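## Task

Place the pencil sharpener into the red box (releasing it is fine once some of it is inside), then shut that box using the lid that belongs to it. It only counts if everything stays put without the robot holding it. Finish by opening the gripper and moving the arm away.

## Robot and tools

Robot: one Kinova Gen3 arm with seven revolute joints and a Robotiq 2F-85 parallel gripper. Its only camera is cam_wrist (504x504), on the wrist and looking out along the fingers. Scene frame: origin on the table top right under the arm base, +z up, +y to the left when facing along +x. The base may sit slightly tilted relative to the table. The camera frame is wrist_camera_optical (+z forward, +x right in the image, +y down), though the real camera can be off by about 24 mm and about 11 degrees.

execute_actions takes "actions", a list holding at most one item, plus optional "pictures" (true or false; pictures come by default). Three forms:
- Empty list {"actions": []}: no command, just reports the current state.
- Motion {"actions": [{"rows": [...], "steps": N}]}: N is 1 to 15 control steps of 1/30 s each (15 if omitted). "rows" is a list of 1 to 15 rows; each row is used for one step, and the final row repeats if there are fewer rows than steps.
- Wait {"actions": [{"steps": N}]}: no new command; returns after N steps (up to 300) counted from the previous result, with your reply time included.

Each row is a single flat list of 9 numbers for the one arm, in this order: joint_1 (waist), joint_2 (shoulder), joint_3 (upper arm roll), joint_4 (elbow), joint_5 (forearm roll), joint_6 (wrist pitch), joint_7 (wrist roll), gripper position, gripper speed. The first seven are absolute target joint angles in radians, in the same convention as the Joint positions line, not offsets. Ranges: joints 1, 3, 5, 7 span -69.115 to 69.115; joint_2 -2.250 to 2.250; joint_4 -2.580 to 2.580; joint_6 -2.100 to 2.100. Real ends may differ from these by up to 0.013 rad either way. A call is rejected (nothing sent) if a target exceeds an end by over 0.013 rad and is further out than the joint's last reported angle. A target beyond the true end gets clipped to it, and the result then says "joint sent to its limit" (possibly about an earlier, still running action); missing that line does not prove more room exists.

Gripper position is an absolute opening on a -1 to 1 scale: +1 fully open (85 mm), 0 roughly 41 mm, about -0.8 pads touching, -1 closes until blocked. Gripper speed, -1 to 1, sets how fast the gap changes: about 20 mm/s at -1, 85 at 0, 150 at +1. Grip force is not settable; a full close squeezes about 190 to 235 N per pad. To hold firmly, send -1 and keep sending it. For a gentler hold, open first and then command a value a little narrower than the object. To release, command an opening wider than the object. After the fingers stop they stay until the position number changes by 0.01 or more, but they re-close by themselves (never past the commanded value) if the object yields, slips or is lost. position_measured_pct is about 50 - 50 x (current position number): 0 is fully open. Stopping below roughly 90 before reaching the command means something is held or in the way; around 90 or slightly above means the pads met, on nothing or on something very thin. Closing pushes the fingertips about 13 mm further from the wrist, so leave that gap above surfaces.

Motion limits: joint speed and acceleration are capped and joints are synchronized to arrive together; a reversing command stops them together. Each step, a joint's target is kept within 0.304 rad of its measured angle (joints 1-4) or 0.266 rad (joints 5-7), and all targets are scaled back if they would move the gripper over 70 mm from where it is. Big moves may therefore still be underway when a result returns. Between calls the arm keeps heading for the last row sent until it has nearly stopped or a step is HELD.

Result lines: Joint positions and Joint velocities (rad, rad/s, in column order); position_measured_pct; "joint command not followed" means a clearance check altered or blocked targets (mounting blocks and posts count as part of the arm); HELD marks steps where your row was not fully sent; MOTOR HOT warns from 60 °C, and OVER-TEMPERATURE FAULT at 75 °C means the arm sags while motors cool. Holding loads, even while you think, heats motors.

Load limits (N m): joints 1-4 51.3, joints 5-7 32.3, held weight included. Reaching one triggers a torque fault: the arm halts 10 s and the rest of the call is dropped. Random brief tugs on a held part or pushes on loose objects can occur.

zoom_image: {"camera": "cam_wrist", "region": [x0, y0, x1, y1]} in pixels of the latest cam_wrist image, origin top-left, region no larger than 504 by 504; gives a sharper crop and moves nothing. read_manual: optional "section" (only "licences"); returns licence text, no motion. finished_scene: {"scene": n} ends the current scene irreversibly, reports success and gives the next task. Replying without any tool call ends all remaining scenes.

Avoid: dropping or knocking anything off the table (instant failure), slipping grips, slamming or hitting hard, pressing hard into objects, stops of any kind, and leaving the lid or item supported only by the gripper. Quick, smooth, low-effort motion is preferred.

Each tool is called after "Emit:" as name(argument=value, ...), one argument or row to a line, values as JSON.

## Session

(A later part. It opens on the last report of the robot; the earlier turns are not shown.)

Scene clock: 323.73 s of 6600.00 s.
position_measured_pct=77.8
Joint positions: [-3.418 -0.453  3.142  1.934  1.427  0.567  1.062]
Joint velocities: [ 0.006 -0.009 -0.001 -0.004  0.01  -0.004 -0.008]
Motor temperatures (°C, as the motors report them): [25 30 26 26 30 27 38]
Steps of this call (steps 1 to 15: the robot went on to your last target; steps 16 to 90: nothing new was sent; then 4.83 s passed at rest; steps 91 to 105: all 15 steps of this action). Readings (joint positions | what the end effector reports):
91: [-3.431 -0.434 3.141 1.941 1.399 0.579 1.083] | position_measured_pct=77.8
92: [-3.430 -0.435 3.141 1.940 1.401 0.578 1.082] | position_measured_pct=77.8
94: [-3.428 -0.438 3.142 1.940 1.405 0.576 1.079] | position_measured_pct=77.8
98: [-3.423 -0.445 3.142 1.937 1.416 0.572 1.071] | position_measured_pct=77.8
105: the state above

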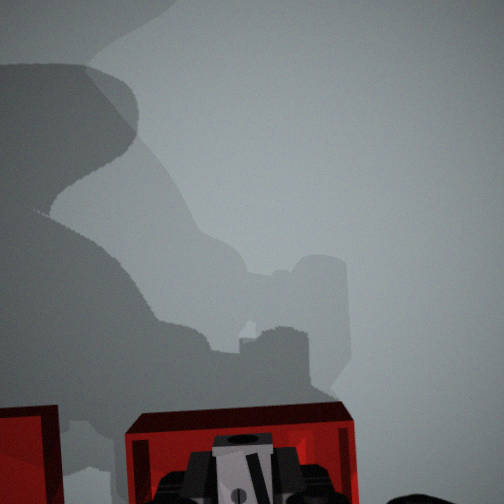

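Emit:
execute_actions(
  actions=[
    {"rows": [[-3.4135, -0.4573, 3.1416, 1.9341, 1.4365, 0.563, 1.0548, -0.62, -0.3],[-3.4135, -0.4573, 3.1416, 1.9341, 1.4365, 0.563, 1.0548, -0.62, -0.3],[-3.4104, -0.4623, 3.1416, 1.932, 1.4432, 0.5604, 1.0496, -0.62, -0.3],[-3.4104, -0.4623, 3.1416, 1.932, 1.4432, 0.5604, 1.0496, -0.62, -0.3],[-3.4074, -0.4672, 3.1416, 1.93, 1.45, 0.5578, 1.0444, -0.62, -0.3],[-3.4074, -0.4672, 3.1416, 1.93, 1.45, 0.5578, 1.0444, -0.62, -0.3],[-3.4043, -0.4722, 3.1416, 1.9279, 1.4567, 0.5552, 1.0392, -0.62, -0.3]], "steps": 15},
  ],
)

Scene clock: 330.13 s of 6600.00 s.
position_measured_pct=77.8
Joint positions: [-3.405 -0.472  3.142  1.928  1.456  0.555  1.039]
Joint velocities: [ 0.004 -0.005 -0.001 -0.002  0.005 -0.002 -0.005]
Motor temperatures (°C, as the motors report them): [25 30 26 26 30 27 38]
Steps of this call (steps 1 to 15: the robot went on to your last target; steps 16 to 90: nothing new was sent; then 2.90 s passed at rest; steps 91 to 105: all 15 steps of this action). Readings (joint positions | what the end effector reports):
91: [-3.417 -0.455 3.141 1.933 1.428 0.567 1.061] | position_measured_pct=77.8
92: [-3.416 -0.456 3.141 1.934 1.431 0.565 1.059] | position_measured_pct=77.8
94: [-3.413 -0.459 3.142 1.933 1.436 0.563 1.055] | position_measured_pct=77.8
98: [-3.408 -0.467 3.142 1.930 1.449 0.558 1.045] | position_measured_pct=77.8
105: the state above

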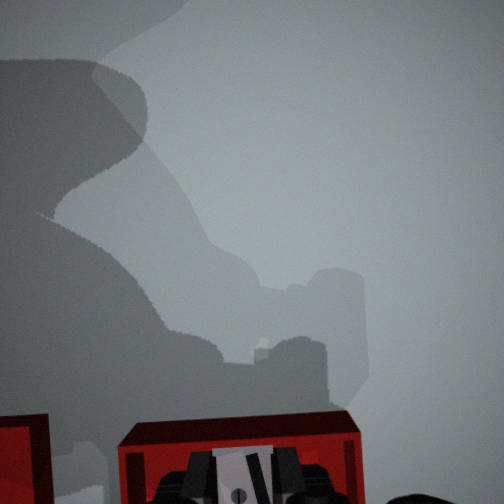

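Emit:
execute_actions(
  actions=[
    {"rows": [[-3.4043, -0.4722, 3.1416, 1.9279, 1.4567, 0.5552, 1.0392, -0.46, -0.8]], "steps": 12},
  ],
)

Scene clock: 333.70 s of 6600.00 s.
position_measured_pct=73.0
Joint positions: [-3.404 -0.472  3.142  1.928  1.457  0.555  1.039]
Joint velocities: [-0.     0.001 -0.002  0.     0.    -0.001 -0.001]
Motor temperatures (°C, as the motors report them): [25 30 26 26 30 27 38]
Steps of this call (steps 1 to 15: the robot went on to your last target; steps 16 to 95: nothing new was sent; steps 96 to 107: all 12 steps of this action). Readings (joint positions | what the end effector reports):
96: [-3.404 -0.472 3.142 1.928 1.457 0.555 1.039] | position_measured_pct=77.8
97: [-3.404 -0.472 3.142 1.928 1.457 0.555 1.039] | position_measured_pct=77.8
99: [-3.404 -0.472 3.142 1.928 1.457 0.555 1.039] | position_measured_pct=75.8
103: [-3.404 -0.472 3.142 1.928 1.457 0.555 1.039] | position_measured_pct=73.4
107: the state above

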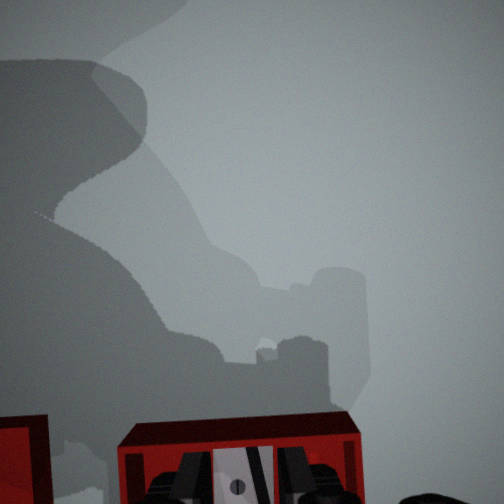

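Released. Retract up, then go to pose A above the lid.

Emit:
execute_actions(
  actions=[
    {"rows": [[-3.4177, -0.4530, 3.1416, 1.9334, 1.4290, 0.5660, 1.0600, -0.46, 0],[-3.4177, -0.4530, 3.1416, 1.9334, 1.4290, 0.5660, 1.0600, -0.46, 0],[-3.4177, -0.4530, 3.1416, 1.9334, 1.4290, 0.5660, 1.0600, -0.46, 0],[-3.4319, -0.4336, 3.1416, 1.9406, 1.3983, 0.5793, 1.0836, -0.46, 0],[-3.4319, -0.4336, 3.1416, 1.9406, 1.3983, 0.5793, 1.0836, -0.46, 0],[-3.4535, -0.4057, 3.1416, 1.9471, 1.3563, 0.599, 1.1146, -0.46, 0],[-3.4535, -0.4057, 3.1416, 1.9471, 1.3563, 0.599, 1.1146, -0.46, 0],[-3.4535, -0.4057, 3.1416, 1.9471, 1.3563, 0.599, 1.1146, -0.46, 0],[-3.4535, -0.4057, 3.1416, 1.9471, 1.3563, 0.599, 1.1146, -0.46, 0],[-3.4535, -0.4057, 3.1416, 1.9471, 1.3563, 0.599, 1.1146, -0.46, 0],[-3.4535, -0.4057, 3.1416, 1.9471, 1.3563, 0.599, 1.1146, -0.46, 0],[-3.4535, -0.4057, 3.1416, 1.9471, 1.3563, 0.599, 1.1146, -0.46, 0],[-3.3892, -0.3873, 3.1416, 1.84, 1.197, 0.5968, 0.6, 0.2, 0],[-3.3892, -0.3873, 3.1416, 1.84, 1.197, 0.5968, 0.6, 0.2, 0],[-3.3347, -0.3748, 3.1416, 1.7334, 1.0423, 0.600, 0.0103, 0.2, 0]], "steps": 15},
  ],
  pictures=false,
)

Emit:
execute_actions(
  actions=[
    {"steps": 40},
  ],
)

Scene clock: 340.80 s of 6600.00 s.
position_measured_pct=70.6
Joint positions: [-3.441 -0.405  3.141  1.934  1.336  0.597  1.084]
Joint velocities: [ 0.2    0.09  -0.005 -0.306 -0.513 -0.002 -0.72 ]
Motor temperatures (°C, as the motors report them): [25 30 26 26 30 27 38]
Steps of this call (steps 1 to 15: the robot went on to your last target; steps 16 to 90: nothing new was sent; then 3.60 s passed at rest; steps 91 to 105: all 15 steps of this action). Readings (joint positions | what the end effector reports):
91: [-3.405 -0.471 3.142 1.928 1.456 0.556 1.040] | position_measured_pct=73.0
92: [-3.409 -0.466 3.142 1.930 1.450 0.558 1.044] | position_measured_pct=73.0
94: [-3.415 -0.457 3.142 1.932 1.437 0.563 1.054] | position_measured_pct=73.0
98: [-3.438 -0.427 3.142 1.941 1.391 0.583 1.089] | position_measured_pct=73.0
105: the state above

Scene clock: 342.13 s of 6600.00 s.
position_measured_pct=40.1
Joint positions: [-3.335 -0.375  3.142  1.733  1.042  0.6    0.01 ]
Joint velocities: [ 0.     0.001  0.001 -0.     0.     0.    -0.001]
Motor temperatures (°C, as the motors report them): [25 30 26 26 30 27 38]
Steps of this call (steps 1 to 40: the robot went on to your last target). Readings (joint positions | what the end effector reports):
1: [-3.433 -0.401 3.140 1.921 1.315 0.597 1.055] | position_measured_pct=68.3
2: [-3.422 -0.398 3.140 1.903 1.287 0.597 1.017] | position_measured_pct=65.9
4: [-3.393 -0.391 3.141 1.851 1.214 0.598 0.938] | position_measured_pct=59.9
8: [-3.358 -0.380 3.142 1.774 1.104 0.599 0.776] | position_measured_pct=48.0
40: the state above

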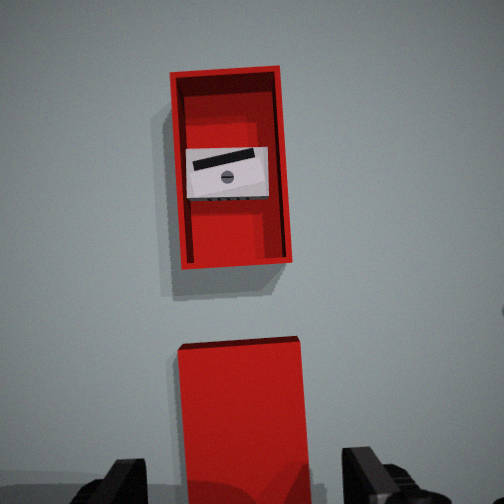

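Box unmoved. Descend to the lid pose and grip.

Emit:
execute_actions(
  actions=[
    {"rows": [[-3.3124, -0.4163, 3.1416, 1.717, 1.0744, 0.5715, -0.0137, 0.2, 0],[-3.3124, -0.4163, 3.1416, 1.717, 1.0744, 0.5715, -0.0137, 0.2, 0],[-3.3124, -0.4163, 3.1416, 1.717, 1.0744, 0.5715, -0.0137, 0.2, 0],[-3.3012, -0.437, 3.1416, 1.7087, 1.0905, 0.5573, -0.0256, 0.2, 0],[-3.3012, -0.437, 3.1416, 1.7087, 1.0905, 0.5573, -0.0256, 0.2, 0],[-3.3012, -0.437, 3.1416, 1.7087, 1.0905, 0.5573, -0.0256, 0.2, 0],[-3.2933, -0.4517, 3.1416, 1.7029, 1.1018, 0.5472, -0.0341, 0.2, 0]], "steps": 15},
  ],
  pictures=false,
)

Emit:
execute_actions(
  actions=[
    {"rows": [[-3.2933, -0.4517, 3.1416, 1.7029, 1.1018, 0.5472, -0.0341, -0.22, -0.4]], "steps": 15},
  ],
)

Scene clock: 347.67 s of 6600.00 s.
position_measured_pct=40.1
Joint positions: [-3.294 -0.45   3.142  1.703  1.101  0.548 -0.034]
Joint velocities: [ 0.01  -0.019 -0.001 -0.006  0.009 -0.005 -0.007]
Motor temperatures (°C, as the motors report them): [25 30 26 26 30 27 38]
Steps of this call (steps 1 to 15: the robot went on to your last target; steps 16 to 90: nothing new was sent; then 2.03 s passed at rest; steps 91 to 105: all 15 steps of this action). Readings (joint positions | what the end effector reports):
91: [-3.334 -0.376 3.141 1.733 1.043 0.599 0.010] | position_measured_pct=40.1
92: [-3.330 -0.383 3.141 1.730 1.047 0.596 0.007] | position_measured_pct=40.1
94: [-3.320 -0.402 3.141 1.723 1.061 0.583 -0.004] | position_measured_pct=40.1
98: [-3.304 -0.432 3.142 1.711 1.087 0.561 -0.023] | position_measured_pct=40.1
105: the state above

Scene clock: 348.17 s of 6600.00 s.
position_measured_pct=56.3
Joint positions: [-3.294 -0.45   3.141  1.703  1.102  0.548 -0.034]
Joint velocities: [-0.    -0.     0.002 -0.    -0.001 -0.    -0.   ]
Motor temperatures (°C, as the motors report them): [25 30 26 26 30 27 38]
Steps of this call (steps 1 to 15: all 15 steps of this action). Readings (joint positions | what the end effector reports):
1: [-3.294 -0.450 3.142 1.703 1.101 0.548 -0.034] | position_measured_pct=40.1
2: [-3.294 -0.451 3.142 1.703 1.102 0.547 -0.034] | position_measured_pct=40.5
4: [-3.294 -0.451 3.142 1.703 1.102 0.547 -0.034] | position_measured_pct=43.3
8: [-3.293 -0.452 3.142 1.703 1.102 0.547 -0.034] | position_measured_pct=51.2
15: the state above

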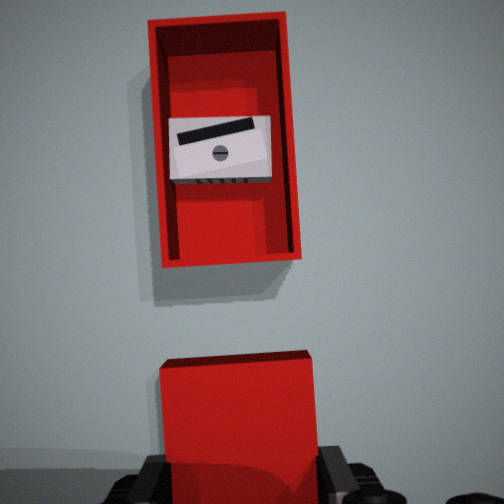

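Emit:
execute_actions(
  actions=[
    {"rows": [[-3.3124, -0.4163, 3.1416, 1.717, 1.0744, 0.5715, -0.0137, -0.22, -0.4],[-3.3124, -0.4163, 3.1416, 1.717, 1.0744, 0.5715, -0.0137, -0.22, -0.4],[-3.3347, -0.3748, 3.1416, 1.7334, 1.0423, 0.600, 0.0103, -0.22, -0.4],[-3.3347, -0.3748, 3.1416, 1.7334, 1.0423, 0.600, 0.0103, -0.22, -0.4],[-3.3347, -0.3748, 3.1416, 1.7334, 1.0423, 0.600, 0.0103, -0.22, -0.4],[-3.3347, -0.3748, 3.1416, 1.7334, 1.0423, 0.600, 0.0103, -0.22, -0.4],[-3.3347, -0.3748, 3.1416, 1.7334, 1.0423, 0.600, 0.0103, -0.22, -0.4],[-3.3347, -0.3748, 3.1416, 1.7334, 1.0423, 0.600, 0.0103, -0.22, -0.4],[-3.3347, -0.3748, 3.1416, 1.7334, 1.0423, 0.600, 0.0103, -0.22, -0.4],[-3.362, -0.381, 3.1416, 1.787, 1.12, 0.5984, -0.103, -0.22, -0.4],[-3.362, -0.381, 3.1416, 1.787, 1.12, 0.5984, -0.103, -0.22, -0.4],[-3.3892, -0.3873, 3.1416, 1.84, 1.197, 0.5968, -0.216, -0.22, -0.4],[-3.3892, -0.3873, 3.1416, 1.84, 1.197, 0.5968, -0.216, -0.22, -0.4],[-3.3892, -0.3873, 3.1416, 1.84, 1.197, 0.5968, -0.216, -0.22, -0.4],[-3.3892, -0.3873, 3.1416, 1.84, 1.197, 0.5968, -0.216, -0.22, -0.4]], "steps": 15},
  ],
  pictures=false,
)

Emit:
execute_actions(
  actions=[
    {"rows": [[-3.4165, -0.3935, 3.1416, 1.8934, 1.2744, 0.5952, -0.329, -0.22, -0.4],[-3.4165, -0.3935, 3.1416, 1.8934, 1.2744, 0.5952, -0.329, -0.22, -0.4],[-3.4165, -0.3935, 3.1416, 1.8934, 1.2744, 0.5952, -0.329, -0.22, -0.4],[-3.4437, -0.3997, 3.1416, 1.9467, 1.3518, 0.5936, -0.4424, -0.22, -0.4]], "steps": 15},
  ],
  pictures=false,
)

Emit:
execute_actions(
  actions=[
    {"steps": 8},
  ],
)

Emit:
zoom_image(
  camera="cam_wrist",
  region=[140, 320, 340, 420],
)

Scene clock: 358.27 s of 6600.00 s.
position_measured_pct=56.3
Joint positions: [-3.368 -0.383  3.142  1.796  1.132  0.598 -0.12 ]
Joint velocities: [-0.208 -0.049 -0.012  0.455  0.675 -0.009 -1.003]
Motor temperatures (°C, as the motors report them): [25 30 26 26 30 27 38]
Steps of this call (steps 1 to 15: the robot went on to your last target; steps 16 to 90: nothing new was sent; then 6.60 s passed at rest; steps 91 to 105: all 15 steps of this action). Readings (joint positions | what the end effector reports):
91: [-3.295 -0.449 3.142 1.704 1.101 0.548 -0.034] | position_measured_pct=56.3
92: [-3.298 -0.443 3.142 1.706 1.097 0.551 -0.031] | position_measured_pct=56.3
94: [-3.310 -0.421 3.142 1.714 1.081 0.565 -0.019] | position_measured_pct=56.3
98: [-3.329 -0.385 3.141 1.729 1.050 0.593 0.005] | position_measured_pct=56.3
105: the state above

Scene clock: 358.77 s of 6600.00 s.
position_measured_pct=56.3
Joint positions: [-3.442 -0.4    3.142  1.946  1.351  0.594 -0.441]
Joint velocities: [-0.014 -0.001  0.001  0.009  0.014 -0.001 -0.018]
Motor temperatures (°C, as the motors report them): [25 30 26 26 30 27 38]
Steps of this call (steps 1 to 15: all 15 steps of this action). Readings (joint positions | what the end effector reports):
1: [-3.375 -0.385 3.141 1.810 1.154 0.597 -0.152] | position_measured_pct=56.3
2: [-3.383 -0.386 3.142 1.826 1.177 0.597 -0.186] | position_measured_pct=56.3
4: [-3.398 -0.390 3.142 1.857 1.222 0.596 -0.252] | position_measured_pct=56.3
8: [-3.429 -0.397 3.141 1.919 1.312 0.594 -0.385] | position_measured_pct=56.3
15: the state above

Scene clock: 359.03 s of 6600.00 s.
position_measured_pct=56.3
Joint positions: [-3.444 -0.4    3.142  1.947  1.352  0.594 -0.442]
Joint velocities: [-0.001 -0.001  0.001  0.001  0.002 -0.     0.   ]
Motor temperatures (°C, as the motors report them): [25 30 26 26 30 27 38]
Steps of this call (steps 1 to 8: the robot went on to your last target). Readings (joint positions | what the end effector reports):
1: [-3.442 -0.400 3.142 1.946 1.351 0.594 -0.441] | position_measured_pct=56.3
2: [-3.443 -0.400 3.142 1.946 1.351 0.594 -0.442] | position_measured_pct=56.3
4: [-3.443 -0.400 3.142 1.947 1.352 0.594 -0.442] | position_measured_pct=56.3
8: the state above

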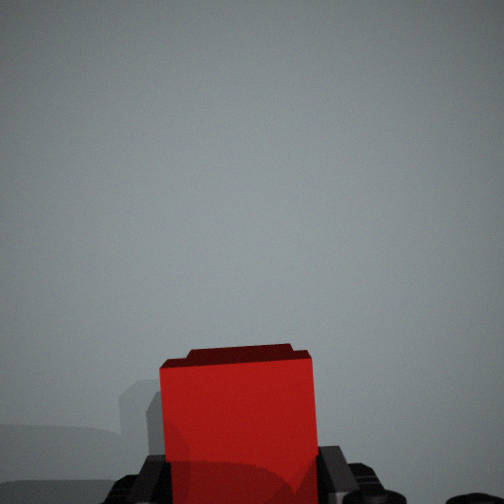

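Region (140, 320, 340, 420) of cam_wrist's 504x504 image, scaled by 2.520.

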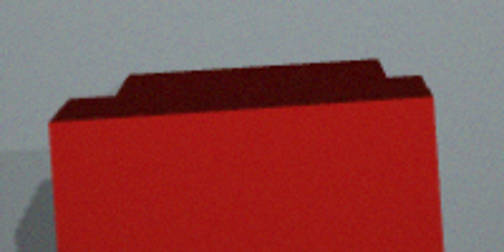

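Emit:
execute_actions(
  actions=[
    {"rows": [[-3.4234, -0.4291, 3.1416, 1.934, 1.3861, 0.5764, -0.4666, -0.22, -0.4]], "steps": 15},
  ],
)

Emit:
zoom_image(
  camera="cam_wrist",
  region=[140, 320, 340, 420],
)

Scene clock: 375.03 s of 6600.00 s.
position_measured_pct=56.3
Joint positions: [-3.424 -0.429  3.142  1.934  1.386  0.576 -0.467]
Joint velocities: [ 0.002 -0.002 -0.    -0.001  0.001 -0.002 -0.   ]
Motor temperatures (°C, as the motors report them): [26 30 26 26 30 27 38]
Steps of this call (steps 1 to 15: the robot went on to your last target; steps 16 to 90: nothing new was sent; then 12.50 s passed at rest; steps 91 to 105: all 15 steps of this action). Readings (joint positions | what the end effector reports):
91: [-3.443 -0.401 3.141 1.946 1.353 0.593 -0.443] | position_measured_pct=56.3
92: [-3.438 -0.407 3.141 1.944 1.358 0.590 -0.447] | position_measured_pct=56.3
94: [-3.430 -0.420 3.142 1.939 1.374 0.583 -0.458] | position_measured_pct=56.3
98: [-3.425 -0.426 3.142 1.935 1.384 0.577 -0.465] | position_measured_pct=56.3
105: the state above

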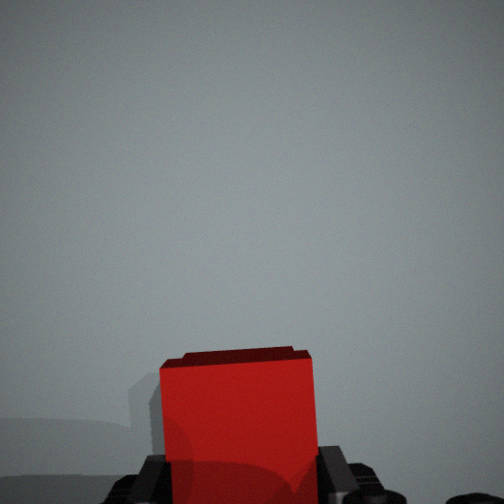

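Region (140, 320, 340, 420) of cam_wrist's 504x504 image, scaled by 2.520.

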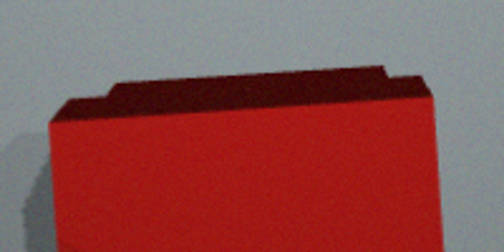

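Emit:
execute_actions(
  actions=[
    {"rows": [[-3.4204, -0.4337, 3.1416, 1.9326, 1.3928, 0.5737, -0.4719, -0.22, -0.4],[-3.4204, -0.4337, 3.1416, 1.9326, 1.3928, 0.5737, -0.4719, -0.22, -0.4],[-3.4175, -0.4383, 3.1416, 1.9312, 1.3994, 0.5711, -0.4772, -0.22, -0.4],[-3.4175, -0.4383, 3.1416, 1.9312, 1.3994, 0.5711, -0.4772, -0.22, -0.4],[-3.4145, -0.443, 3.1416, 1.9297, 1.4061, 0.5684, -0.4825, -0.22, -0.4],[-3.4145, -0.443, 3.1416, 1.9297, 1.4061, 0.5684, -0.4825, -0.22, -0.4],[-3.4116, -0.4476, 3.1416, 1.9283, 1.4127, 0.5658, -0.4878, -0.22, -0.4],[-3.4116, -0.4476, 3.1416, 1.9283, 1.4127, 0.5658, -0.4878, -0.22, -0.4],[-3.4086, -0.4522, 3.1416, 1.9269, 1.4194, 0.5631, -0.4931, -0.22, -0.4]], "steps": 15},
  ],
  pictures=false,
)

Emit:
execute_actions(
  actions=[
    {"steps": 6},
  ],
)

Scene clock: 384.07 s of 6600.00 s.
position_measured_pct=56.3
Joint positions: [-3.409 -0.451  3.142  1.927  1.418  0.563 -0.492]
Joint velocities: [ 0.007 -0.01  -0.    -0.003  0.01  -0.004 -0.009]
Motor temperatures (°C, as the motors report them): [26 31 26 26 30 27 38]
Steps of this call (steps 1 to 15: the robot went on to your last target; steps 16 to 90: nothing new was sent; then 5.53 s passed at rest; steps 91 to 105: all 15 steps of this action). Readings (joint positions | what the end effector reports):
91: [-3.423 -0.430 3.141 1.934 1.387 0.576 -0.467] | position_measured_pct=56.3
92: [-3.422 -0.431 3.141 1.933 1.388 0.575 -0.468] | position_measured_pct=56.3
94: [-3.420 -0.434 3.142 1.932 1.393 0.574 -0.472] | position_measured_pct=56.3
98: [-3.415 -0.442 3.142 1.930 1.405 0.569 -0.482] | position_measured_pct=56.3
105: the state above

Scene clock: 384.27 s of 6600.00 s.
position_measured_pct=56.3
Joint positions: [-3.409 -0.452  3.142  1.927  1.419  0.563 -0.493]
Joint velocities: [ 0.001 -0.002  0.    -0.001  0.002 -0.001  0.   ]
Motor temperatures (°C, as the motors report them): [26 31 26 26 30 27 38]
Steps of this call (steps 1 to 6: the robot went on to your last target). Readings (joint positions | what the end effector reports):
1: [-3.409 -0.451 3.142 1.927 1.419 0.563 -0.493] | position_measured_pct=56.3
2: [-3.409 -0.452 3.142 1.927 1.419 0.563 -0.493] | position_measured_pct=56.3
4: [-3.409 -0.452 3.142 1.927 1.419 0.563 -0.493] | position_measured_pct=56.3
6: the state above

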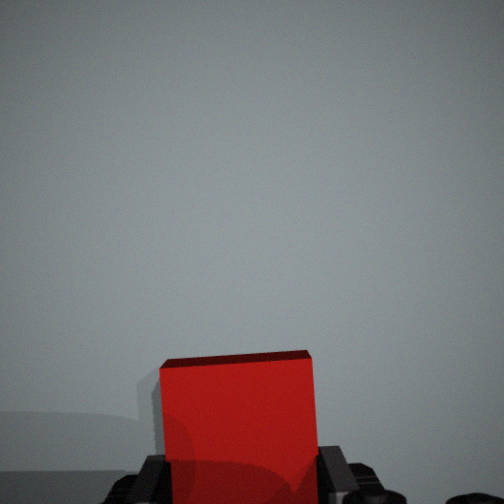

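Went on without blocking. Release and retreat.

Emit:
execute_actions(
  actions=[
    {"rows": [[-3.4086, -0.4522, 3.1416, 1.9269, 1.4194, 0.5631, -0.4931, 0.3, -0.3],[-3.4086, -0.4522, 3.1416, 1.9269, 1.4194, 0.5631, -0.4931, 0.3, -0.3],[-3.4086, -0.4522, 3.1416, 1.9269, 1.4194, 0.5631, -0.4931, 0.3, -0.3],[-3.4086, -0.4522, 3.1416, 1.9269, 1.4194, 0.5631, -0.4931, 0.3, -0.3],[-3.4086, -0.4522, 3.1416, 1.9269, 1.4194, 0.5631, -0.4931, 0.3, -0.3],[-3.4086, -0.4522, 3.1416, 1.9269, 1.4194, 0.5631, -0.4931, 0.3, -0.3],[-3.4086, -0.4522, 3.1416, 1.9269, 1.4194, 0.5631, -0.4931, 0.3, -0.3],[-3.4086, -0.4522, 3.1416, 1.9269, 1.4194, 0.5631, -0.4931, 0.3, -0.3],[-3.4437, -0.3997, 3.1416, 1.9467, 1.3518, 0.5936, -0.4424, 0.3, -0.3]], "steps": 15},
  ],
  pictures=false,
)

Emit:
execute_actions(
  actions=[
    {"steps": 10},
  ],
)

Scene clock: 389.60 s of 6600.00 s.
position_measured_pct=34.9
Joint positions: [-3.439 -0.406  3.141  1.944  1.358  0.591 -0.447]
Joint velocities: [-0.035  0.054  0.004  0.034 -0.109  0.049  0.08 ]
Motor temperatures (°C, as the motors report them): [26 31 26 26 30 27 38]
Steps of this call (steps 1 to 15: the robot went on to your last target; steps 16 to 90: nothing new was sent; then 1.83 s passed at rest; steps 91 to 105: all 15 steps of this action). Readings (joint positions | what the end effector reports):
91: [-3.409 -0.452 3.142 1.927 1.419 0.563 -0.493] | position_measured_pct=56.3
92: [-3.409 -0.452 3.142 1.927 1.419 0.563 -0.493] | position_measured_pct=56.3
94: [-3.409 -0.452 3.142 1.927 1.419 0.563 -0.493] | position_measured_pct=52.8
98: [-3.409 -0.452 3.142 1.927 1.419 0.563 -0.493] | position_measured_pct=44.4
105: the state above

Scene clock: 389.93 s of 6600.00 s.
position_measured_pct=34.9
Joint positions: [-3.443 -0.4    3.142  1.947  1.352  0.594 -0.442]
Joint velocities: [-0.002  0.003 -0.001  0.    -0.002  0.     0.   ]
Motor temperatures (°C, as the motors report them): [26 31 26 26 30 27 38]
Steps of this call (steps 1 to 10: the robot went on to your last target). Readings (joint positions | what the end effector reports):
1: [-3.440 -0.405 3.141 1.945 1.356 0.592 -0.445] | position_measured_pct=34.9
2: [-3.441 -0.403 3.141 1.946 1.354 0.593 -0.444] | position_measured_pct=34.9
4: [-3.442 -0.402 3.142 1.946 1.353 0.593 -0.443] | position_measured_pct=34.9
8: [-3.443 -0.400 3.142 1.947 1.352 0.594 -0.443] | position_measured_pct=34.9
10: the state above

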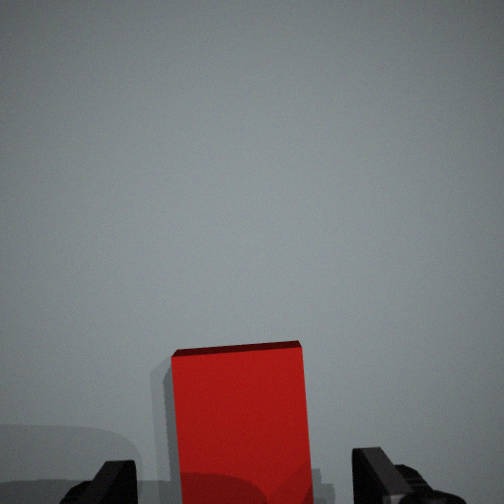

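Width matches the seated appearance (≈131 px). Move clear.

Emit:
execute_actions(
  actions=[
    {"rows": [[-3.608, -0.2026, 3.1416, 1.9696, 1.0982, 0.7723, -0.251, 0.3, 0]], "steps": 15},
  ],
  pictures=false,
)

Emit:
execute_actions(
  actions=[
    {"steps": 10},
  ],
)

Scene clock: 392.90 s of 6600.00 s.
position_measured_pct=34.9
Joint positions: [-3.603 -0.208  3.141  1.969  1.1    0.771 -0.252]
Joint velocities: [-0.044  0.047  0.008  0.007 -0.022  0.017  0.017]
Motor temperatures (°C, as the motors report them): [26 31 26 26 30 27 38]
Steps of this call (steps 1 to 15: the robot went on to your last target; steps 16 to 74: nothing new was sent; steps 75 to 89: all 15 steps of this action). Readings (joint positions | what the end effector reports):
75: [-3.445 -0.398 3.142 1.947 1.351 0.594 -0.442] | position_measured_pct=34.9
76: [-3.451 -0.392 3.143 1.948 1.344 0.599 -0.437] | position_measured_pct=34.9
78: [-3.477 -0.362 3.143 1.951 1.310 0.623 -0.411] | position_measured_pct=34.9
82: [-3.555 -0.267 3.141 1.961 1.186 0.710 -0.317] | position_measured_pct=34.9
89: the state above

Scene clock: 393.23 s of 6600.00 s.
position_measured_pct=34.9
Joint positions: [-3.608 -0.203  3.142  1.97   1.098  0.772 -0.251]
Joint velocities: [-0.003  0.003  0.    -0.    -0.     0.     0.001]
Motor temperatures (°C, as the motors report them): [26 31 26 26 30 27 38]
Steps of this call (steps 1 to 10: the robot went on to your last target). Readings (joint positions | what the end effector reports):
1: [-3.604 -0.207 3.141 1.969 1.099 0.772 -0.252] | position_measured_pct=34.9
2: [-3.605 -0.206 3.142 1.969 1.099 0.772 -0.252] | position_measured_pct=34.9
4: [-3.606 -0.204 3.142 1.970 1.098 0.772 -0.251] | position_measured_pct=34.9
8: [-3.607 -0.203 3.142 1.970 1.098 0.772 -0.251] | position_measured_pct=34.9
10: the state above

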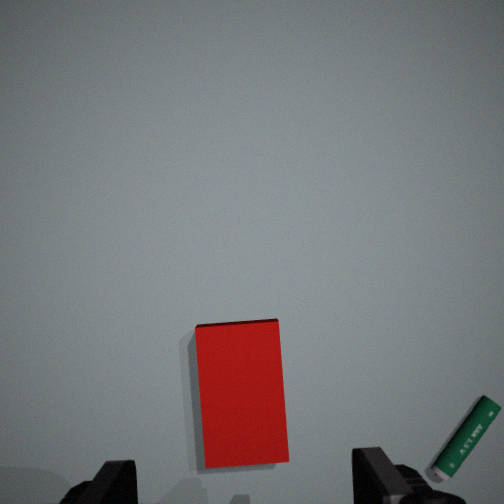

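Emit:
finished_scene(
  scene=1,
)

The scene is finished: the task was done.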